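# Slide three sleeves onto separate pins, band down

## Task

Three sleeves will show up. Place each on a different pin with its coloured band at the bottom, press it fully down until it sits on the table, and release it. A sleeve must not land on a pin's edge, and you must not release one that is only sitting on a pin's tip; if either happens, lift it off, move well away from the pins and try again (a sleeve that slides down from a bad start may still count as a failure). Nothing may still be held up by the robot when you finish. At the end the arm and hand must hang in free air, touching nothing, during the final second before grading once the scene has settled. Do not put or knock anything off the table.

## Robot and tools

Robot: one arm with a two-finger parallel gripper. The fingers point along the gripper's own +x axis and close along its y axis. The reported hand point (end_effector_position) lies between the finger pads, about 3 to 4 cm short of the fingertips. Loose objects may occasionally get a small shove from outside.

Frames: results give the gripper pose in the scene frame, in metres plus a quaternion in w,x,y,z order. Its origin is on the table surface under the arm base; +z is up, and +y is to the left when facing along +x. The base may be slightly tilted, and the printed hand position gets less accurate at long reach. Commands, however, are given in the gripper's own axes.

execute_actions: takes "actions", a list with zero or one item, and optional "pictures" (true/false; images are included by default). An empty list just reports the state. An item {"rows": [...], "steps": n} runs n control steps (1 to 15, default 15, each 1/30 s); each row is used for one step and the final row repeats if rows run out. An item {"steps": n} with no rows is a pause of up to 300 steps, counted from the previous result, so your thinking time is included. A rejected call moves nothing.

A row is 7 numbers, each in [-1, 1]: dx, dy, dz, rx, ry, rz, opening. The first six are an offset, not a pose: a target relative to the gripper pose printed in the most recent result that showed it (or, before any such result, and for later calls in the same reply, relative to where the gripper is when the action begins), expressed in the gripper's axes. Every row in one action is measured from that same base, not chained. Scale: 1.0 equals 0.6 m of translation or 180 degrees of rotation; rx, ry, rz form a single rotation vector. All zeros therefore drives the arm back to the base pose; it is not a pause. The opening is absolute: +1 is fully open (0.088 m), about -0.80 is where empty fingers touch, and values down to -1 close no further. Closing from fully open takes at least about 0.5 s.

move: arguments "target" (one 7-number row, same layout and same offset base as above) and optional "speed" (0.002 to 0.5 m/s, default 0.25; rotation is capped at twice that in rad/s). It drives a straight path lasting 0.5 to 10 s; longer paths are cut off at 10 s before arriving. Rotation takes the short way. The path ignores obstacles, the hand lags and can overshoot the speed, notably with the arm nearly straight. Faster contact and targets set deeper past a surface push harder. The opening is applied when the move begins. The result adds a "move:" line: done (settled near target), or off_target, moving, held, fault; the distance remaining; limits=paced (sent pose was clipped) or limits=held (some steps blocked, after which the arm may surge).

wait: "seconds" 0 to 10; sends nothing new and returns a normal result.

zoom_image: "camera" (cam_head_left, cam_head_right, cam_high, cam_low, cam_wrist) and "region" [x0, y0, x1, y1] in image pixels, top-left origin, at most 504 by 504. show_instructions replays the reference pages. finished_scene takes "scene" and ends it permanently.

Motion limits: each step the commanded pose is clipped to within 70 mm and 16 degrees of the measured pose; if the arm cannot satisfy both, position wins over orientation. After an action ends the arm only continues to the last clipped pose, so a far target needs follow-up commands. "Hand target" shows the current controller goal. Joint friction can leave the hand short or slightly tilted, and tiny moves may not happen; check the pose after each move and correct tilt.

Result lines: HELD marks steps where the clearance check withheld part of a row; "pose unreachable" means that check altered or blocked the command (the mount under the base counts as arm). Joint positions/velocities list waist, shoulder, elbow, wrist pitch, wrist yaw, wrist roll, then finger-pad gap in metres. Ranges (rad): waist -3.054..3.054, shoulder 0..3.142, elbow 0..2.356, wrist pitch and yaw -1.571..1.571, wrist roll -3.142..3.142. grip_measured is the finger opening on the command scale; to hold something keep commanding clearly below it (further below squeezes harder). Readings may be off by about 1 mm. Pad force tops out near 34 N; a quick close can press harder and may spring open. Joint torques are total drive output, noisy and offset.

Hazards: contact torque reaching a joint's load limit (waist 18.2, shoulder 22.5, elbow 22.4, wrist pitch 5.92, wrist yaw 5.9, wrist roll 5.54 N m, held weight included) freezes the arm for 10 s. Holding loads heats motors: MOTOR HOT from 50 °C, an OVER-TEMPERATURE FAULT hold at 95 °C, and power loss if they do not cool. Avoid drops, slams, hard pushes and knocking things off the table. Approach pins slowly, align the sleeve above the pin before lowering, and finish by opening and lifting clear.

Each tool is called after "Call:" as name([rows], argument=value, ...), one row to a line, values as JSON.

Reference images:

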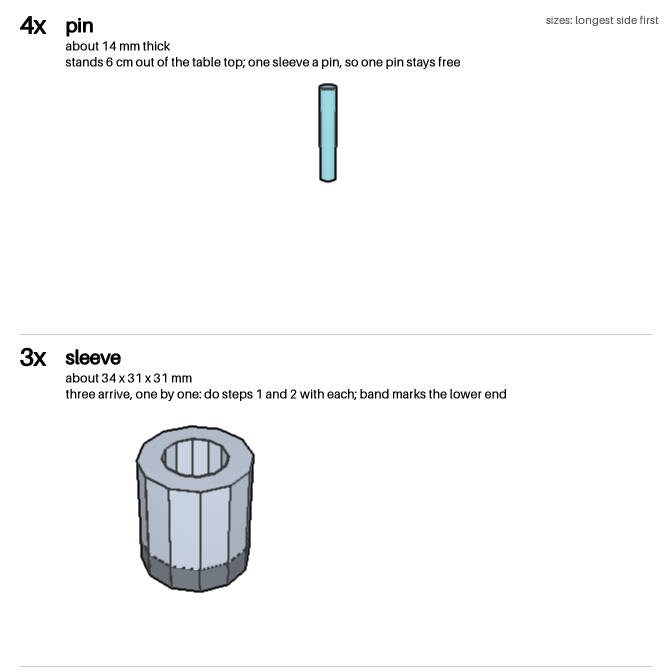

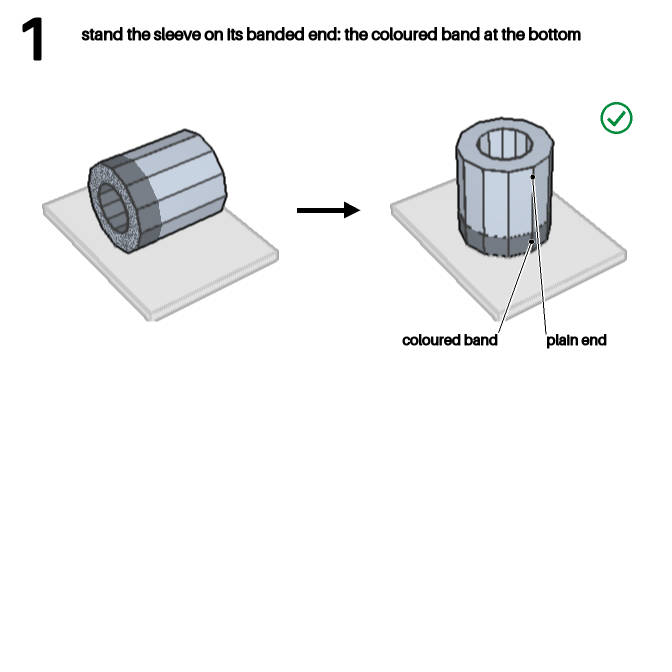

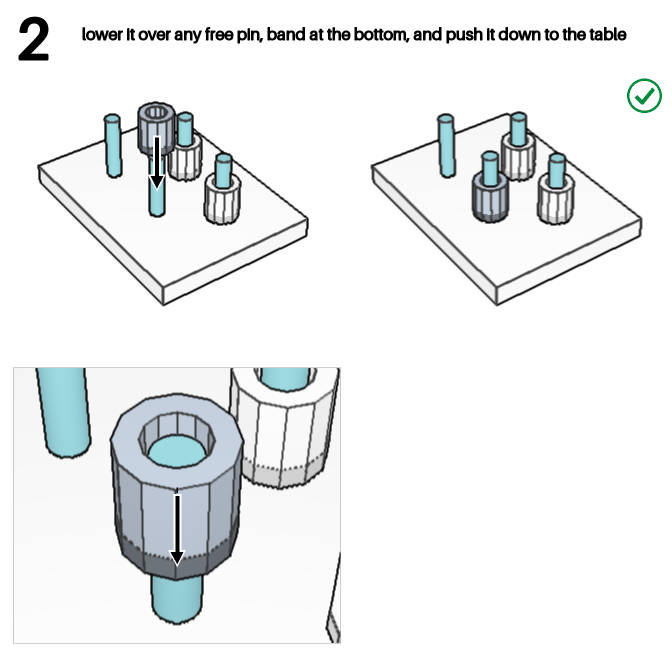

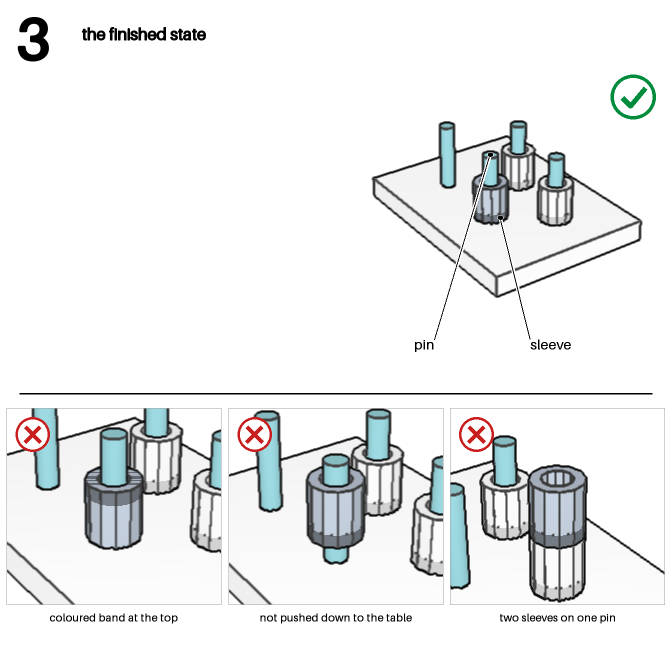

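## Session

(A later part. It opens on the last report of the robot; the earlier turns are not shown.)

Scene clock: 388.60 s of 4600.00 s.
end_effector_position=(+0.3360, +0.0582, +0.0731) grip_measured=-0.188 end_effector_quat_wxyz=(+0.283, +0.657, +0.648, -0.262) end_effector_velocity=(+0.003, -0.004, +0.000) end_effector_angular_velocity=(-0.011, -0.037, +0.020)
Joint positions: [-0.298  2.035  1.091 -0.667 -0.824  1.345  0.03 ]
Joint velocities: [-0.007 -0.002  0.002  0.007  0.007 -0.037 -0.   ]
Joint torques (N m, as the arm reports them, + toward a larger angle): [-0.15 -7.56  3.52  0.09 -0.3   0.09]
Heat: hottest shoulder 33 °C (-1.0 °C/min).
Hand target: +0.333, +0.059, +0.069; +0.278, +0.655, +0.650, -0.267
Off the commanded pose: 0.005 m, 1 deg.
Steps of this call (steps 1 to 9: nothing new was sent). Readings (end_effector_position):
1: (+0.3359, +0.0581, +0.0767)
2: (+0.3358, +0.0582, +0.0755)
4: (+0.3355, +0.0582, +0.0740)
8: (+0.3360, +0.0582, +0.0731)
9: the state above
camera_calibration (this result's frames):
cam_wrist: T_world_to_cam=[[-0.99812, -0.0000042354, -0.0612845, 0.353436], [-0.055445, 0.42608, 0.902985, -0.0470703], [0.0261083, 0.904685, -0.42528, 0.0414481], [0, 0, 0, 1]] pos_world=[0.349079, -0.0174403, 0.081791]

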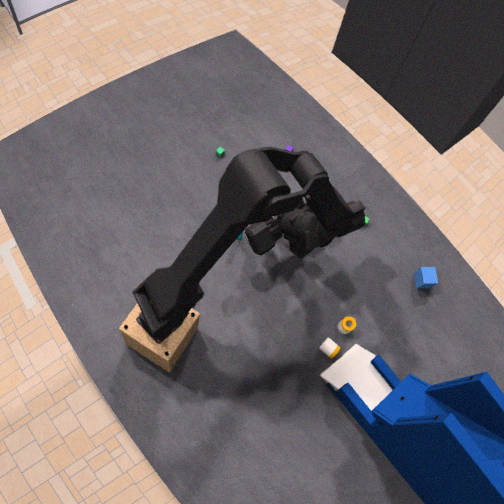

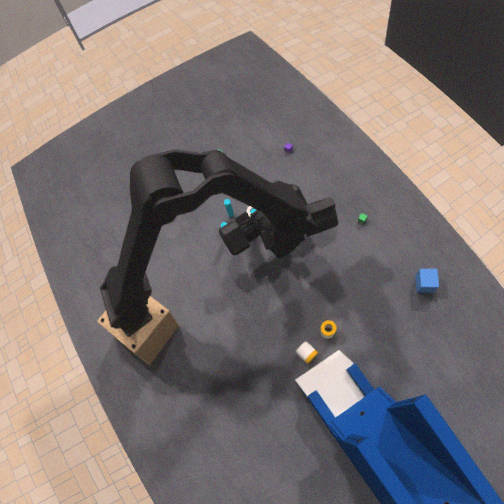

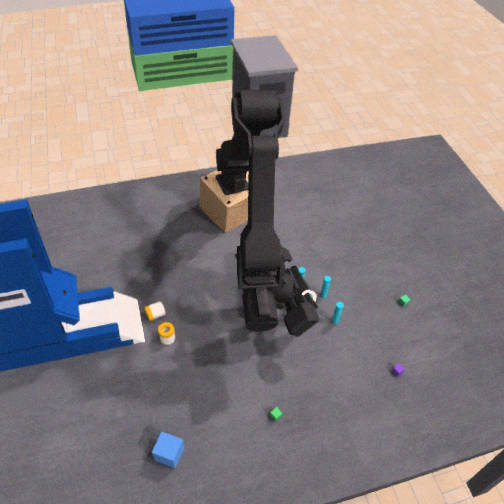

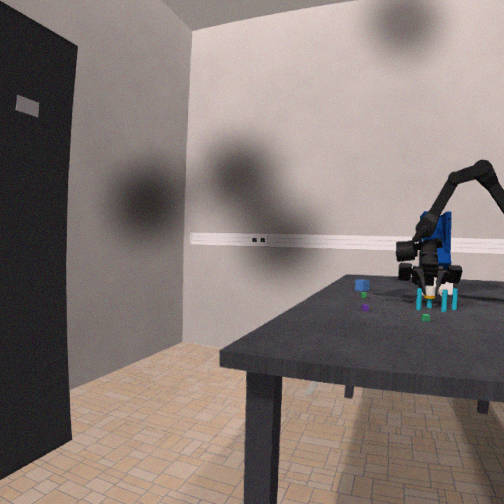

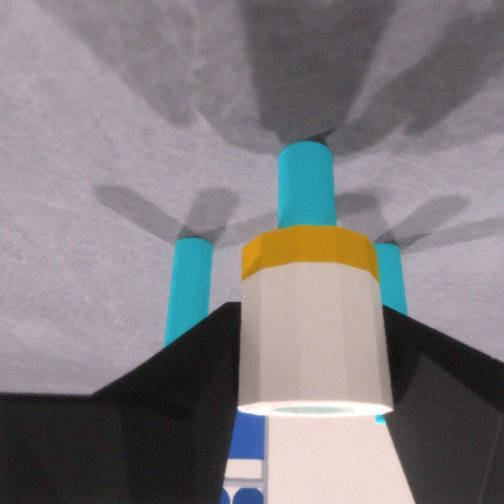

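Call:
execute_actions([
  {"rows": [[0.0070,-0.0049,0.0057,0.0037,0,-0.0037,-0.45],[0.0090,-0.0049,0.0077,0.0037,0,-0.0037,-0.45],[0.0115,-0.0049,0.0102,0.0037,0,-0.0037,-0.45],[0.0143,-0.0049,0.0130,0.0037,0,-0.0037,-0.45],[0.0171,-0.0049,0.0158,0.0037,0,-0.0037,-0.45],[0.0199,-0.0049,0.0186,0.0037,0,-0.0037,-0.45],[0.0227,-0.0049,0.0214,0.0037,0,-0.0037,-0.45],[0.0253,-0.0049,0.0240,0.0037,0,-0.0037,-0.45],[0.0277,-0.0049,0.0264,0.0037,0,-0.0037,-0.45],[0.0299,-0.0049,0.0286,0.0037,0,-0.0037,-0.45],[0.0318,-0.0049,0.0305,0.0037,0,-0.0037,-0.45],[0.0334,-0.0049,0.0321,0.0037,0,-0.0037,-0.45],[0.0347,-0.0049,0.0334,0.0037,0,-0.0037,-0.45],[0.0357,-0.0049,0.0344,0.0037,0,-0.0037,-0.45],[0.0365,-0.0049,0.0352,0.0037,0,-0.0037,-0.45]], "steps": 15},
], pictures=false)

Call:
execute_actions([
  {"steps": 9},
])

Scene clock: 403.60 s of 4600.00 s.
end_effector_position=(+0.3368, +0.0578, +0.0503) grip_measured=-0.188 end_effector_quat_wxyz=(+0.282, +0.656, +0.649, -0.263) end_effector_velocity=(-0.001, +0.001, -0.038) end_effector_angular_velocity=(+0.009, +0.017, -0.009)
Joint positions: [-0.295  2.104  1.085 -0.593 -0.824  1.348  0.03 ]
Joint velocities: [ 0.007  0.115 -0.012  0.125 -0.007  0.022 -0.   ]
Joint torques (N m, as the arm reports them, + toward a larger angle): [-0.13 -7.8   3.38  0.07 -0.33  0.07]
Heat: hottest shoulder 34 °C (+1.0 °C/min).
Hand target: +0.334, +0.059, +0.043; +0.278, +0.655, +0.650, -0.268
Off the commanded pose: 0.008 m, 1 deg.
Steps of this call (steps 1 to 435: nothing new was sent; steps 436 to 450: all 15 steps of this action). Readings (end_effector_position):
436: (+0.3358, +0.0582, +0.0720)
437: (+0.3358, +0.0582, +0.0718)
439: (+0.3364, +0.0581, +0.0701)
443: (+0.3372, +0.0577, +0.0633)
450: the state above

Scene clock: 403.90 s of 4600.00 s.
end_effector_position=(+0.3373, +0.0578, +0.0468) grip_measured=-0.188 end_effector_quat_wxyz=(+0.283, +0.656, +0.648, -0.262) end_effector_velocity=(-0.002, -0.001, -0.000) end_effector_angular_velocity=(+0.008, +0.005, -0.004)
Joint positions: [-0.294  2.114  1.085 -0.58  -0.824  1.349  0.03 ]
Joint velocities: [-0.007  0.002 -0.002 -0.007 -0.007 -0.007  0.   ]
Joint torques (N m, as the arm reports them, + toward a larger angle): [-0.15 -7.77  3.2   0.09 -0.33  0.04]
Heat: hottest shoulder 34 °C (+1.0 °C/min).
Hand target: +0.334, +0.059, +0.043; +0.278, +0.655, +0.650, -0.267
Off the commanded pose: 0.005 m, 1 deg.
Steps of this call (steps 1 to 9: nothing new was sent). Readings (end_effector_position):
1: (+0.3369, +0.0579, +0.0492)
2: (+0.3368, +0.0579, +0.0484)
4: (+0.3369, +0.0579, +0.0475)
8: (+0.3373, +0.0578, +0.0469)
9: the state above
camera_calibration (this result's frames):
cam_wrist: T_world_to_cam=[[-0.998197, -0.000974351, -0.0600148, 0.3531], [-0.0547051, 0.426223, 0.902963, -0.0233655], [0.0246999, 0.904618, -0.425508, 0.0310461], [0, 0, 0, 1]] pos_world=[0.350418, -0.0177819, 0.0554998]

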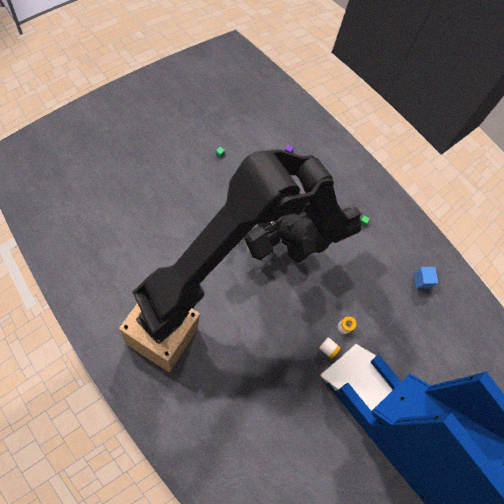

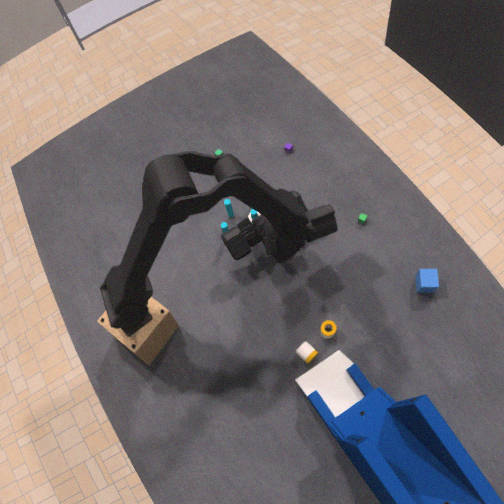

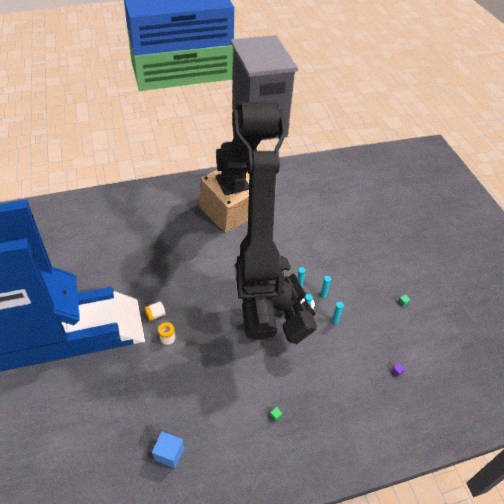

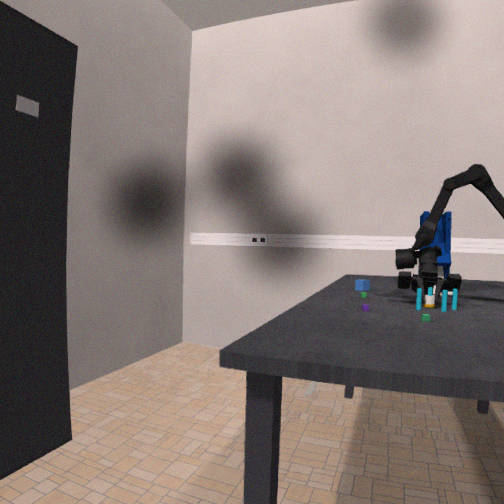

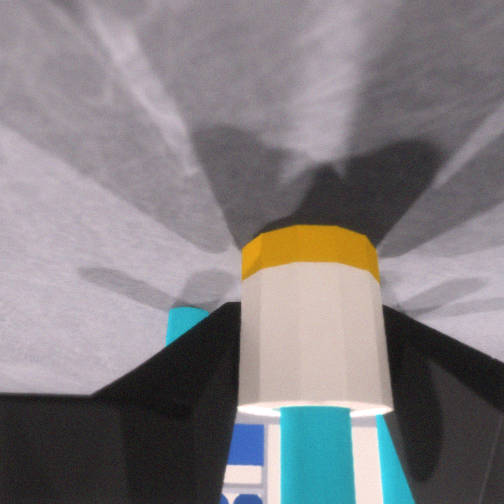

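Call:
execute_actions([
  {"rows": [[0.0060,-0.0052,0.0044,0.0037,0,-0.0037,-0.45],[0.0065,-0.0052,0.0049,0.0037,0,-0.0037,-0.45],[0.0070,-0.0052,0.0054,0.0037,0,-0.0037,-0.45],[0.0075,-0.0052,0.0059,0.0037,0,-0.0037,-0.45],[0.0080,-0.0052,0.0064,0.0037,0,-0.0037,-0.45],[0.0085,-0.0052,0.0069,0.0037,0,-0.0037,-0.45],[0.0090,-0.0052,0.0074,0.0037,0,-0.0037,-0.45],[0.0095,-0.0052,0.0079,0.0037,0,-0.0037,-0.45],[0.0100,-0.0052,0.0084,0.0037,0,-0.0037,-0.45],[0.0105,-0.0052,0.0089,0.0037,0,-0.0037,-0.45],[0.0110,-0.0052,0.0094,0.0037,0,-0.0037,-0.45]], "steps": 15},
], pictures=false)

Scene clock: 413.10 s of 4600.00 s.
end_effector_position=(+0.3370, +0.0579, +0.0439) grip_measured=-0.188 end_effector_quat_wxyz=(+0.282, +0.656, +0.649, -0.263) end_effector_velocity=(+0.000, -0.000, -0.000) end_effector_angular_velocity=(+0.007, +0.002, -0.008)
Joint positions: [-0.293  2.123  1.084 -0.572 -0.825  1.35   0.03 ]
Joint velocities: [-0.002  0.002 -0.002  0.007 -0.007  0.007 -0.   ]
Joint torques (N m, as the arm reports them, + toward a larger angle): [-0.17 -6.91  3.48  0.29 -0.29  0.04]
Heat: hottest shoulder 34 °C (+0.0 °C/min).
Hand target: +0.334, +0.058, +0.038; +0.277, +0.654, +0.651, -0.268
Off the commanded pose: 0.006 m, 1 deg.
Steps of this call (steps 1 to 261: nothing new was sent; steps 262 to 276: all 15 steps of this action). Readings (end_effector_position):
262: (+0.3369, +0.0580, +0.0461)
263: (+0.3369, +0.0580, +0.0460)
265: (+0.3367, +0.0580, +0.0455)
269: (+0.3365, +0.0579, +0.0443)
276: the state above

Call:
execute_actions([
  {"rows": [[0.002,-0.002,0.002,0,0,0,-0.3],[0.001,-0.001,0.001,0,0,0,-0.2],[0,0,0,0,0,0,-0.15],[0,0,0,0,0,0,-0.1],[0,0,0,0,0,0,-0.05],[0,0,0,0,0,0,0.0],[0,0,0,0,0,0,0.05],[0,0,0,0,0,0,0.1],[0,0,0,0,0,0,0.15],[0,0,0,0,0,0,0.2]], "steps": 13},
])

Scene clock: 419.20 s of 4600.00 s.
end_effector_position=(+0.3372, +0.0581, +0.0437) grip_measured=+0.129 end_effector_quat_wxyz=(+0.281, +0.657, +0.649, -0.262) end_effector_velocity=(-0.001, +0.002, +0.003) end_effector_angular_velocity=(+0.022, -0.001, -0.000)
Joint positions: [-0.293  2.125  1.084 -0.57  -0.827  1.35   0.045]
Joint velocities: [-0.002 -0.002 -0.002 -0.007 -0.022 -0.007  0.028]
Joint torques (N m, as the arm reports them, + toward a larger angle): [-0.39 -8.97  3.8  -0.16 -0.34 -0.06]
Heat: hottest shoulder 33 °C (-1.0 °C/min).
Hand target: +0.337, +0.058, +0.044; +0.282, +0.656, +0.649, -0.263
Off the commanded pose: 0.000 m, 0 deg.
Steps of this call (steps 1 to 170: nothing new was sent; steps 171 to 183: all 13 steps of this action). Readings (end_effector_position):
171: (+0.3372, +0.0580, +0.0437)
172: (+0.3372, +0.0580, +0.0437)
174: (+0.3372, +0.0580, +0.0437)
178: (+0.3372, +0.0581, +0.0437)
183: the state above
camera_calibration (this result's frames):
cam_wrist: T_world_to_cam=[[-0.998273, -0.000252718, -0.0587518, 0.352721], [-0.0533248, 0.423686, 0.904238, -0.021072], [0.0246638, 0.905809, -0.422968, 0.0293338], [0, 0, 0, 1]] pos_world=[0.350264, -0.0175537, 0.0521844]

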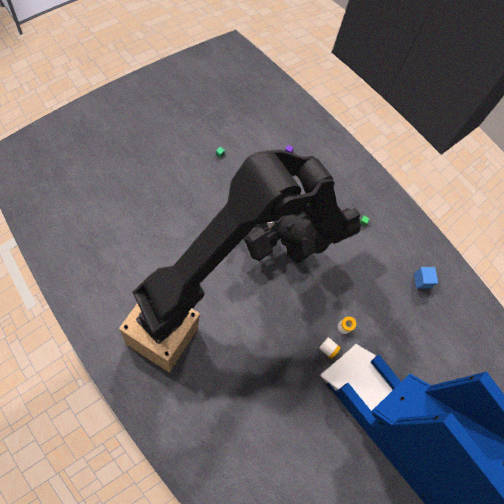

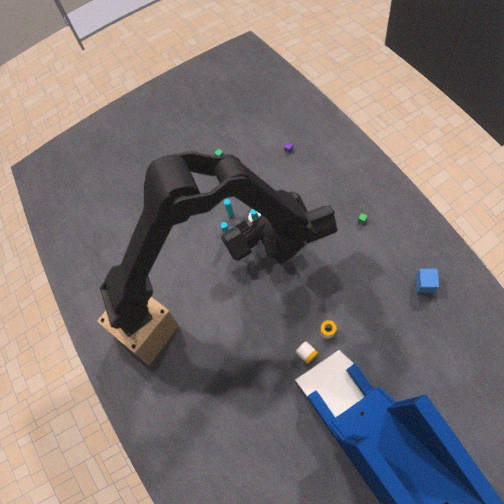

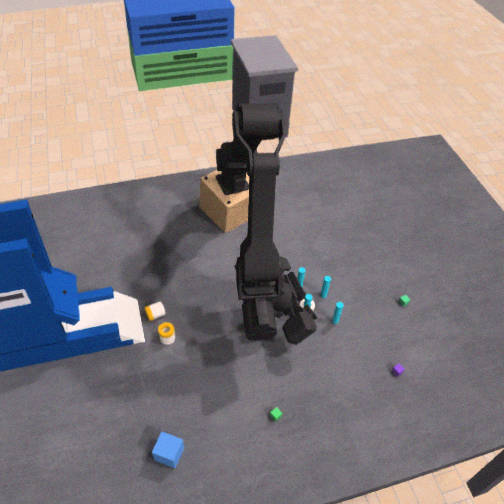

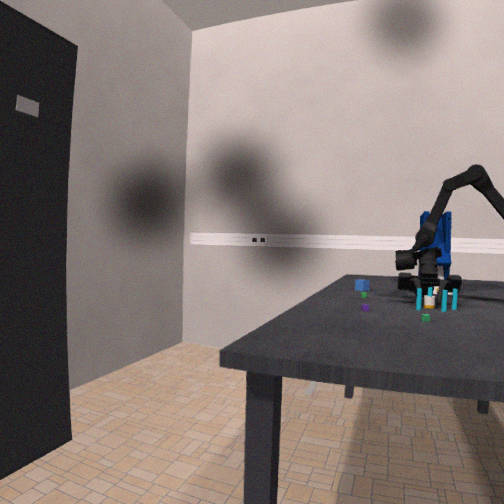

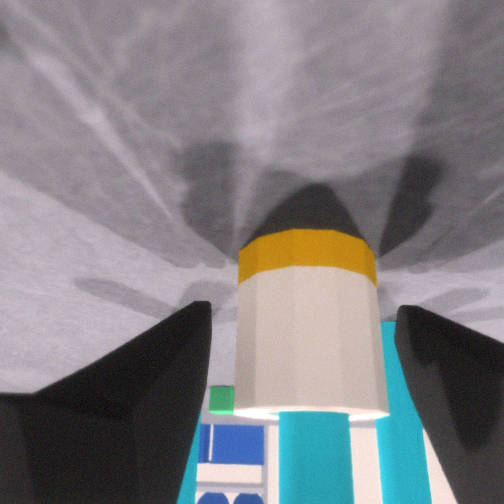

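Call:
move(target=[-0.10, 0.0, 0.0, 0, 0, 0, 0.2], speed=0.2)

Call:
move(target=[-0.2265, -0.1347, 0.2485, -0.0593, -0.5031, 0.0006, 0.14], speed=0.35)

Scene clock: 473.13 s of 4600.00 s.
end_effector_position=(+0.3330, +0.0176, +0.0828) grip_measured=+0.200 end_effector_quat_wxyz=(+0.274, +0.656, +0.651, -0.265) end_effector_velocity=(-0.006, -0.001, +0.002) end_effector_angular_velocity=(+0.005, +0.020, +0.018)
Joint positions: [-0.422  2.073  1.183 -0.873 -0.815  1.162  0.049]
Joint velocities: [-0.007  0.002  0.007 -0.051  0.007 -0.037 -0.   ]
Joint torques (N m, as the arm reports them, + toward a larger angle): [-0.9  -9.85  5.07 -0.38 -0.25 -0.21]
Heat: hottest shoulder 36 °C (+2.0 °C/min).
Hand target: +0.335, +0.016, +0.086; +0.281, +0.656, +0.649, -0.262
Off the commanded pose: 0.005 m, 1 deg.
move: done
camera_calibration (this result's frames):
cam_wrist: T_world_to_cam=[[-0.999023, 0.0019445, -0.0441594, 0.349814], [-0.0393108, 0.417719, 0.907726, -0.0442866], [0.0202113, 0.908574, -0.417234, 0.0835517], [0, 0, 0, 1]] pos_world=[0.346042, -0.0580938, 0.0905082]

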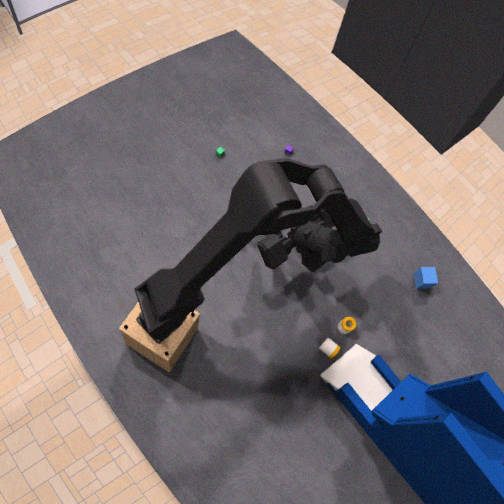

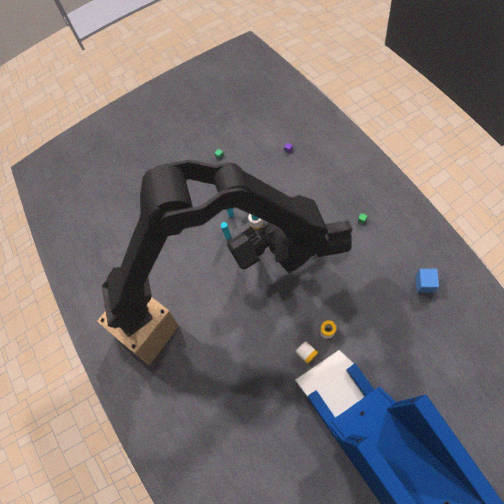

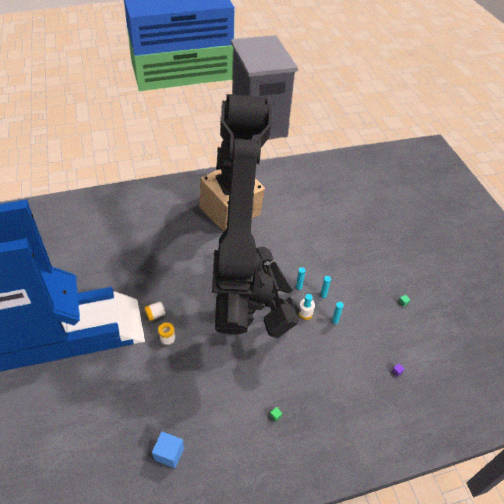

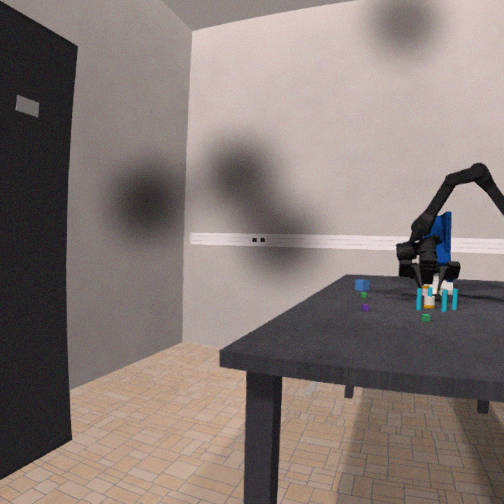

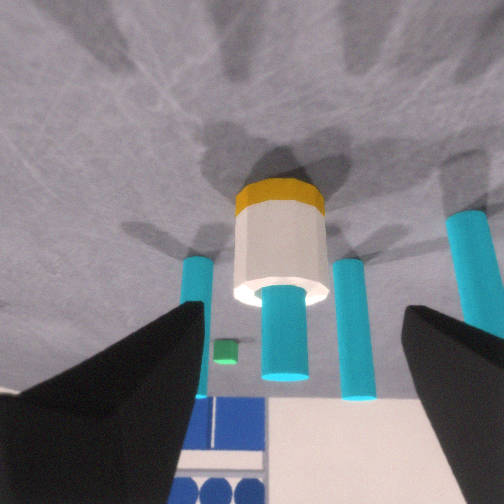

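Scene clock: 476.03 s of 4600.00 s.
end_effector_position=(+0.2566, -0.1838, +0.0735) grip_measured=+0.140 end_effector_quat_wxyz=(+0.711, +0.258, +0.274, -0.594) end_effector_velocity=(+0.003, -0.001, +0.001) end_effector_angular_velocity=(-0.014, -0.028, -0.004)
Joint positions: [-0.485  1.741  0.524  0.189  0.602  0.951  0.046]
Joint velocities: [ 0.002  0.002 -0.007  0.037  0.007  0.007 -0.   ]
Joint torques (N m, as the arm reports them, + toward a larger angle): [-0.54 -5.46  3.17  0.97  0.46 -0.17]
Heat: hottest shoulder 36 °C (+3.0 °C/min).
Hand target: +0.253, -0.184, +0.071; +0.709, +0.253, +0.278, -0.596
Off the commanded pose: 0.005 m, 1 deg.
move: done
camera_calibration (this result's frames):
cam_wrist: T_world_to_cam=[[-0.980887, -0.190227, -0.0409195, 0.233275], [-0.153966, 0.887385, -0.43456, 0.25964], [0.118976, -0.419954, -0.899713, 0.0301528], [0, 0, 0, 1]] pos_world=[0.265205, -0.173363, 0.149504]

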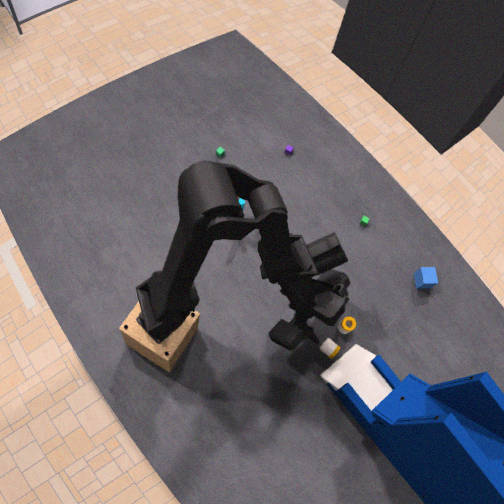

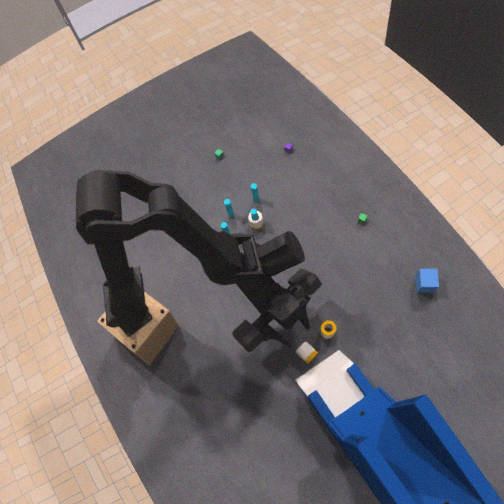

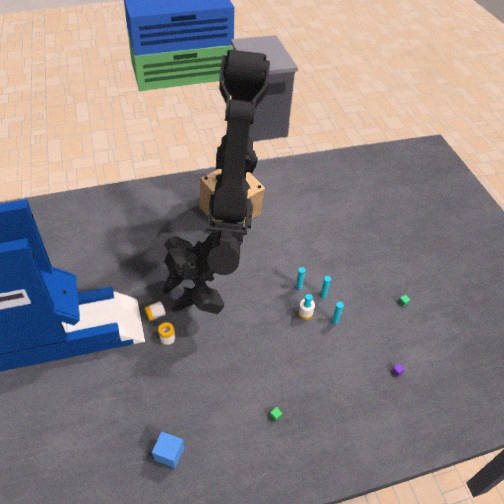

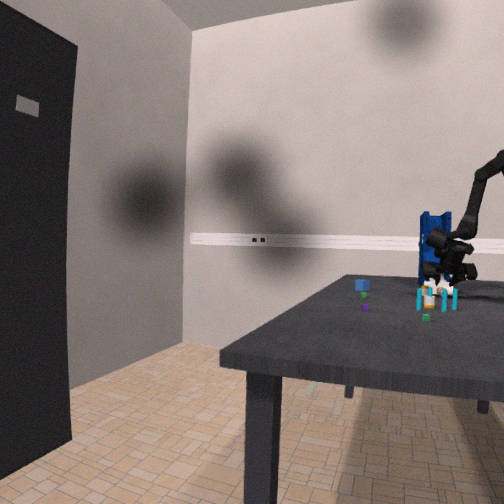

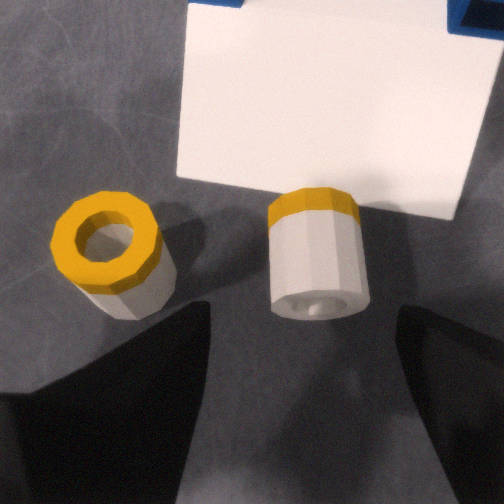

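Call:
zoom_image(camera="cam_wrist", region=[230, 165, 410, 345])

Region (230, 165, 410, 345) of cam_wrist's 504x504 image, scaled by 2.800, with more detail than that image has.

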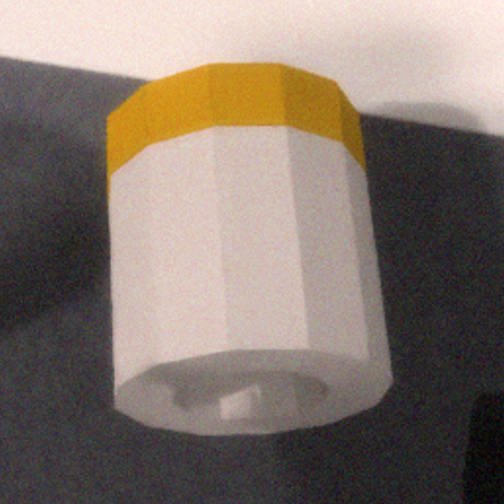

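Call:
move(target=[0.0835, -0.0135, -0.0037, -0.008, 0, 0.003, 0.2], speed=0.1)

Scene clock: 505.10 s of 4600.00 s.
end_effector_position=(+0.2546, -0.2176, +0.0380) grip_measured=+0.200 end_effector_quat_wxyz=(+0.717, +0.250, +0.279, -0.588) end_effector_velocity=(-0.002, +0.001, -0.004) end_effector_angular_velocity=(+0.012, +0.018, +0.005)
Joint positions: [-0.605  1.956  0.534  0.466  0.533  0.804  0.049]
Joint velocities: [-0.002  0.012  0.002 -0.007 -0.007 -0.007 -0.   ]
Joint torques (N m, as the arm reports them, + toward a larger angle): [-0.85 -6.06  3.65  1.01  0.24 -0.19]
Heat: hottest shoulder 33 °C (-2.0 °C/min).
Hand target: +0.256, -0.219, +0.036; +0.717, +0.250, +0.281, -0.587
Off the commanded pose: 0.002 m, 0 deg.
move: done
camera_calibration (this result's frames):
cam_wrist: T_world_to_cam=[[-0.977036, -0.211049, -0.029295, 0.217521], [-0.177323, 0.881616, -0.43739, 0.278746], [0.118138, -0.422151, -0.898795, -0.0160364], [0, 0, 0, 1]] pos_world=[0.263849, -0.206609, 0.113879]

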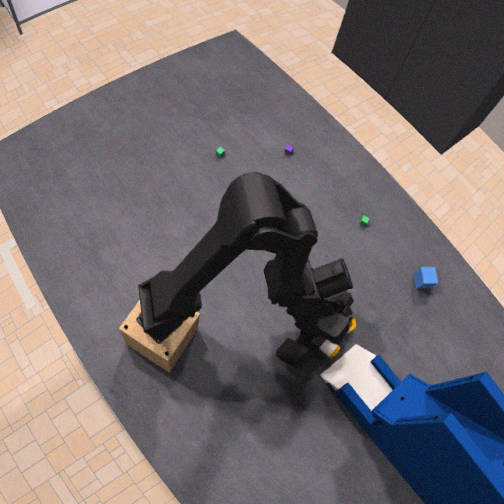

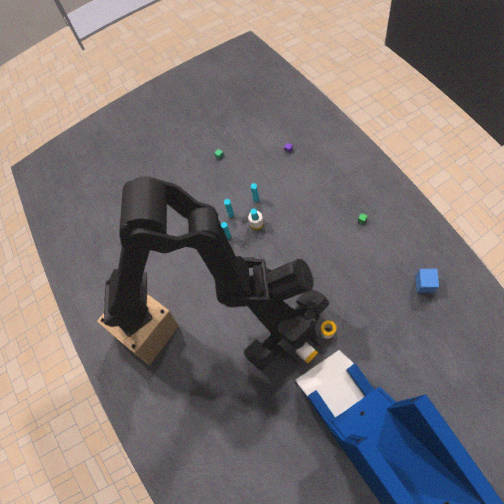

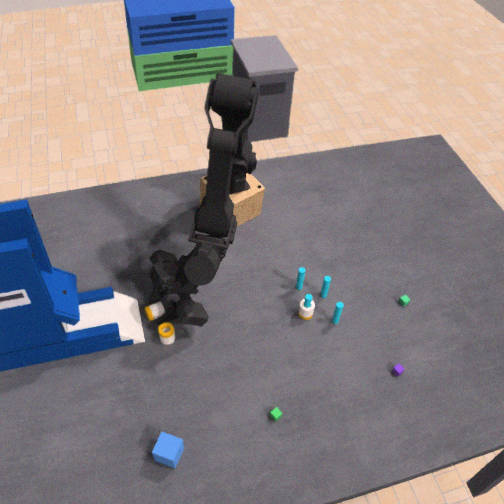

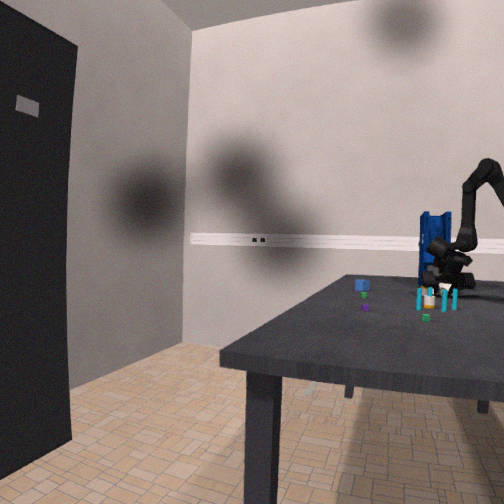

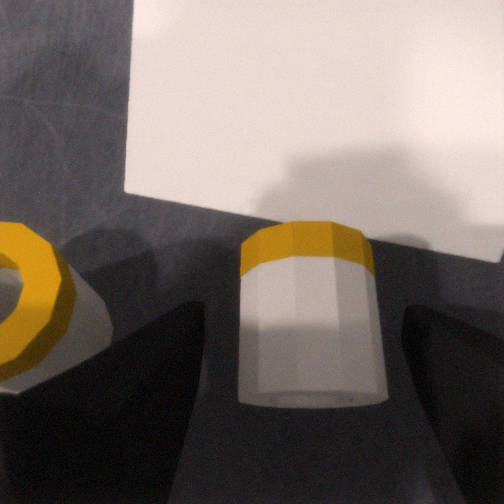

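Call:
execute_actions([
  {"rows": [[0.005,0,0,0,0,0,0.15],[0.006,0,0,0,0,0,0.10],[0.007,0,0,0,0,0,0.05],[0.007,0,0,0,0,0,0.0],[0.007,0,0,0,0,0,-0.05],[0.007,0,0,0,0,0,-0.09],[0.007,0,0,0,0,0,-0.13],[0.007,0,0,0,0,0,-0.17],[0.007,0,0,0,0,0,-0.21],[0.007,0,0,0,0,0,-0.25],[0.007,0,0,0,0,0,-0.29],[0.007,0,0,0,0,0,-0.33],[0.007,0,0,0,0,0,-0.37],[0.007,0,0,0,0,0,-0.41],[0.007,0,0,0,0,0,-0.45]], "steps": 15},
])

Scene clock: 518.70 s of 4600.00 s.
end_effector_position=(+0.2544, -0.2197, +0.0366) grip_measured=-0.188 end_effector_quat_wxyz=(+0.716, +0.250, +0.277, -0.589) end_effector_velocity=(+0.001, -0.000, +0.001) end_effector_angular_velocity=(+0.003, +0.000, +0.007)
Joint positions: [-0.611  1.967  0.536  0.479  0.532  0.801  0.03 ]
Joint velocities: [-0.002 -0.007  0.002 -0.007 -0.007 -0.007 -0.   ]
Joint torques (N m, as the arm reports them, + toward a larger angle): [-0.71 -5.88  3.74  1.1   0.18 -0.17]
Heat: hottest shoulder 33 °C (-2.0 °C/min).
Hand target: +0.255, -0.221, +0.035; +0.716, +0.250, +0.279, -0.589
Off the commanded pose: 0.002 m, 0 deg.
Steps of this call (steps 1 to 393: nothing new was sent; steps 394 to 408: all 15 steps of this action). Readings (end_effector_position):
394: (+0.2549, -0.2181, +0.0376)
395: (+0.2550, -0.2183, +0.0376)
397: (+0.2548, -0.2189, +0.0373)
401: (+0.2543, -0.2195, +0.0367)
408: the state above
camera_calibration (this result's frames):
cam_wrist: T_world_to_cam=[[-0.977527, -0.208581, -0.030568, 0.217568], [-0.174243, 0.88105, -0.439761, 0.279038], [0.118658, -0.424552, -0.897594, -0.0188823], [0, 0, 0, 1]] pos_world=[0.26354, -0.208482, 0.112412]

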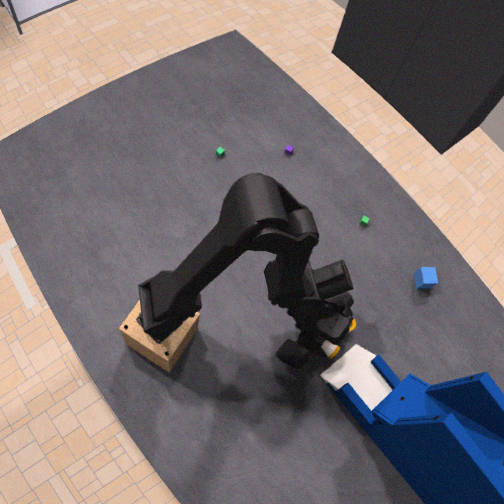

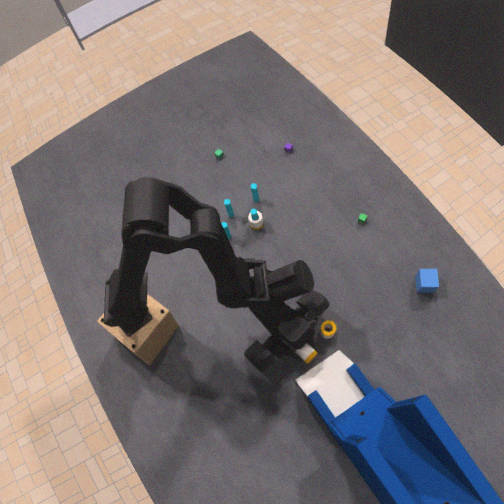

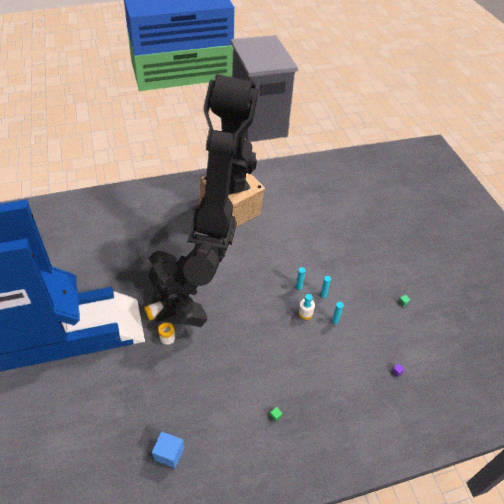

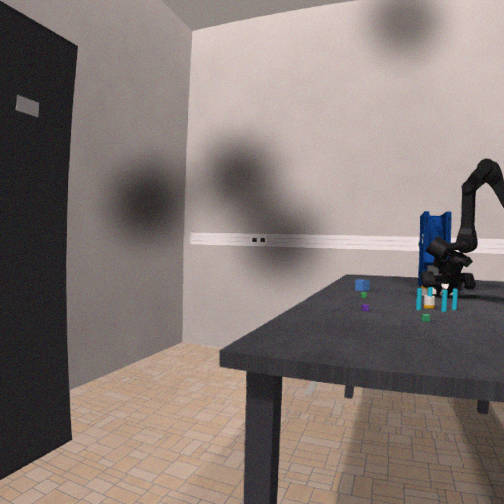

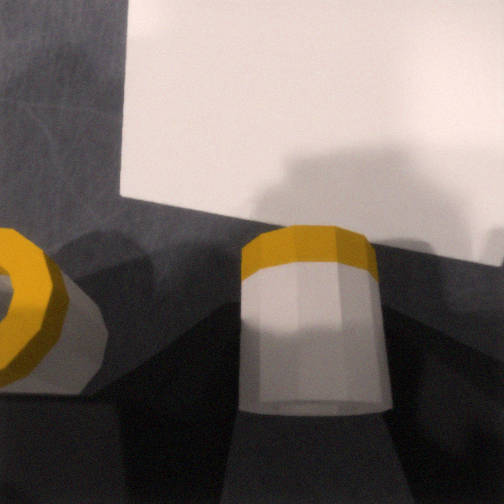

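Call:
move(target=[-0.0518, 0.0024, 0.0541, 0.0027, -0.0028, 0.0027, -0.45], speed=0.2)

Call:
move(target=[-0.394, 0.0985, -0.2668, 0.1568, 0.4945, -0.0049, -0.45], speed=0.35)

Scene clock: 557.63 s of 4600.00 s.
end_effector_position=(+0.2523, -0.2187, +0.0780) grip_measured=-0.188 end_effector_quat_wxyz=(+0.717, +0.251, +0.274, -0.590) end_effector_velocity=(-0.005, +0.003, +0.001) end_effector_angular_velocity=(+0.014, +0.022, +0.005)
Joint positions: [-0.622  1.759  0.537  0.281  0.529  0.793  0.03 ]
Joint velocities: [-0.002 -0.022 -0.007 -0.037 -0.007 -0.007 -0.   ]
Joint torques (N m, as the arm reports them, + toward a larger angle): [-0.67 -7.57  4.83  0.8   0.16 -0.17]
Heat: hottest shoulder 33 °C (-1.0 °C/min).
Hand target: +0.254, -0.220, +0.082; +0.719, +0.252, +0.271, -0.589
Off the commanded pose: 0.004 m, 1 deg.
move: done
camera_calibration (this result's frames):
cam_wrist: T_world_to_cam=[[-0.978006, -0.205693, -0.0345732, 0.217993], [-0.169362, 0.879884, -0.443982, 0.294849], [0.121745, -0.428361, -0.895368, 0.0172194], [0, 0, 0, 1]] pos_world=[0.261038, -0.207217, 0.153862]

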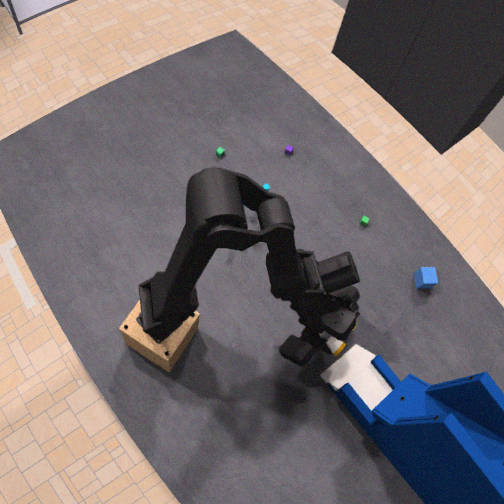

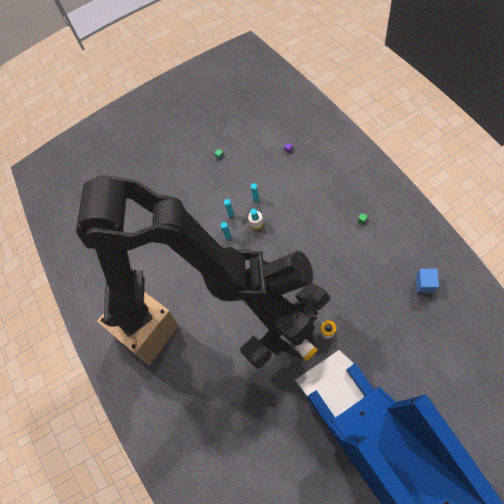

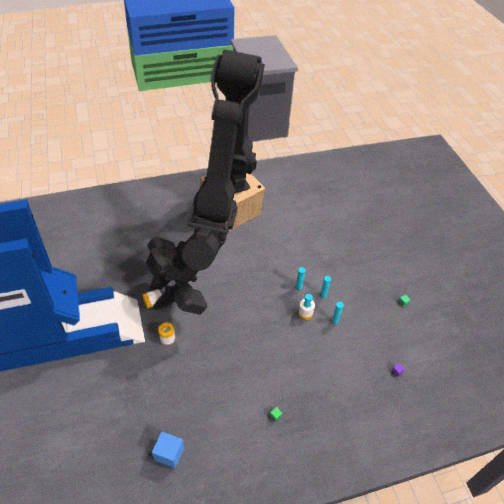

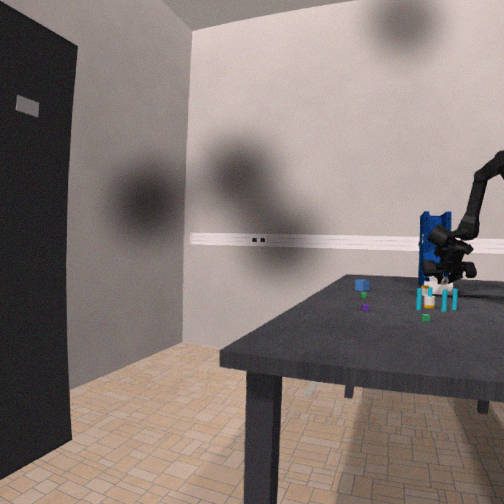

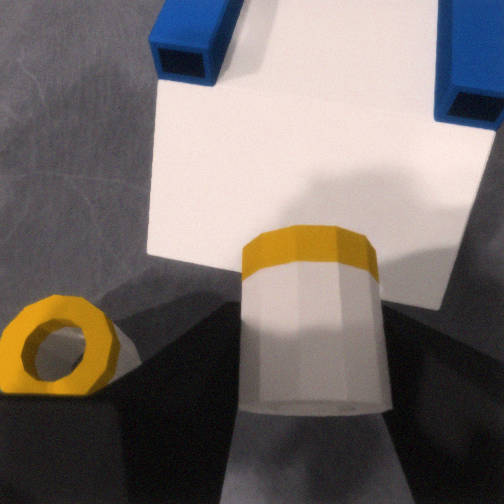

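Scene clock: 560.53 s of 4600.00 s.
end_effector_position=(+0.2584, +0.0670, +0.1267) grip_measured=-0.188 end_effector_quat_wxyz=(+0.242, +0.734, +0.559, -0.301) end_effector_velocity=(-0.000, +0.004, +0.002) end_effector_angular_velocity=(+0.023, -0.005, -0.005)
Joint positions: [-0.324  1.502  0.639 -0.52  -0.827  1.692  0.03 ]
Joint velocities: [ 0.007 -0.007 -0.012  0.022 -0.022  0.022 -0.   ]
Joint torques (N m, as the arm reports them, + toward a larger angle): [-0.03 -6.44  4.14  0.39 -0.53  0.14]
Heat: hottest shoulder 33 °C (-1.0 °C/min).
Hand target: +0.257, +0.069, +0.127; +0.240, +0.735, +0.559, -0.299
Off the commanded pose: 0.002 m, 1 deg.
move: done
camera_calibration (this result's frames):
cam_wrist: T_world_to_cam=[[-0.964943, 0.258085, -0.0477238, 0.25161], [0.0689065, 0.424567, 0.902771, -0.135577], [0.253254, 0.867833, -0.427466, 0.0023261], [0, 0, 0, 1]] pos_world=[0.251543, -0.00939404, 0.135397]

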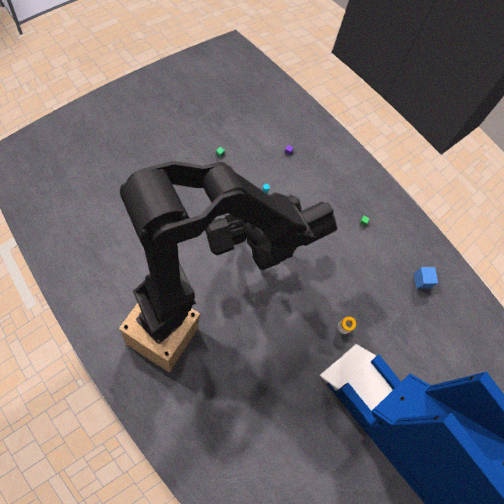

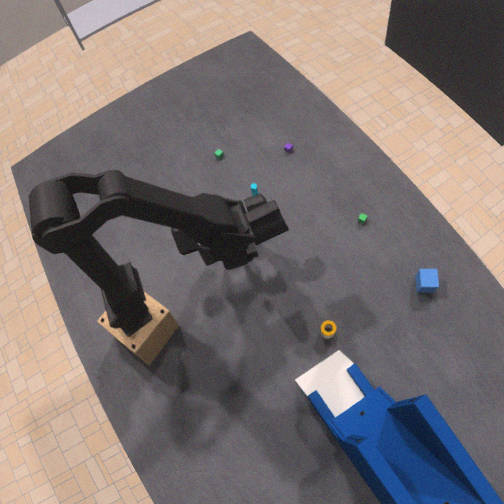

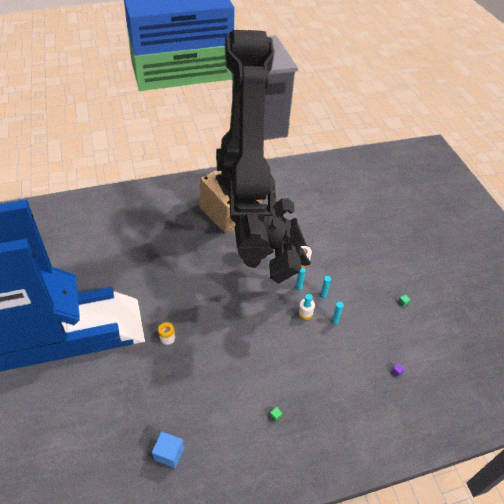

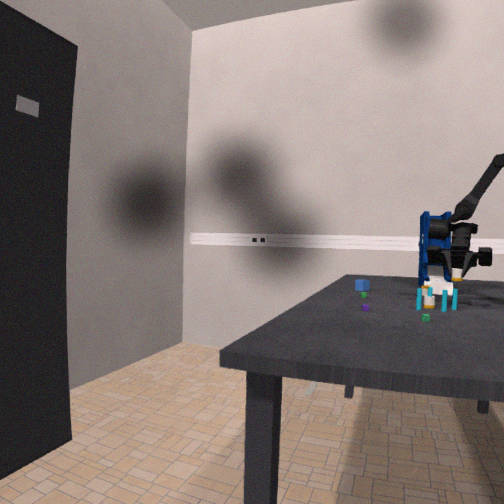

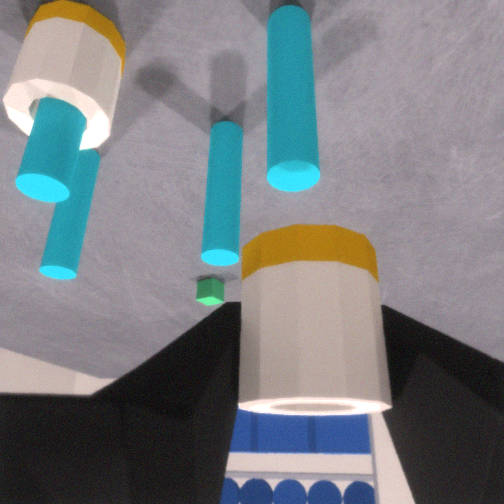

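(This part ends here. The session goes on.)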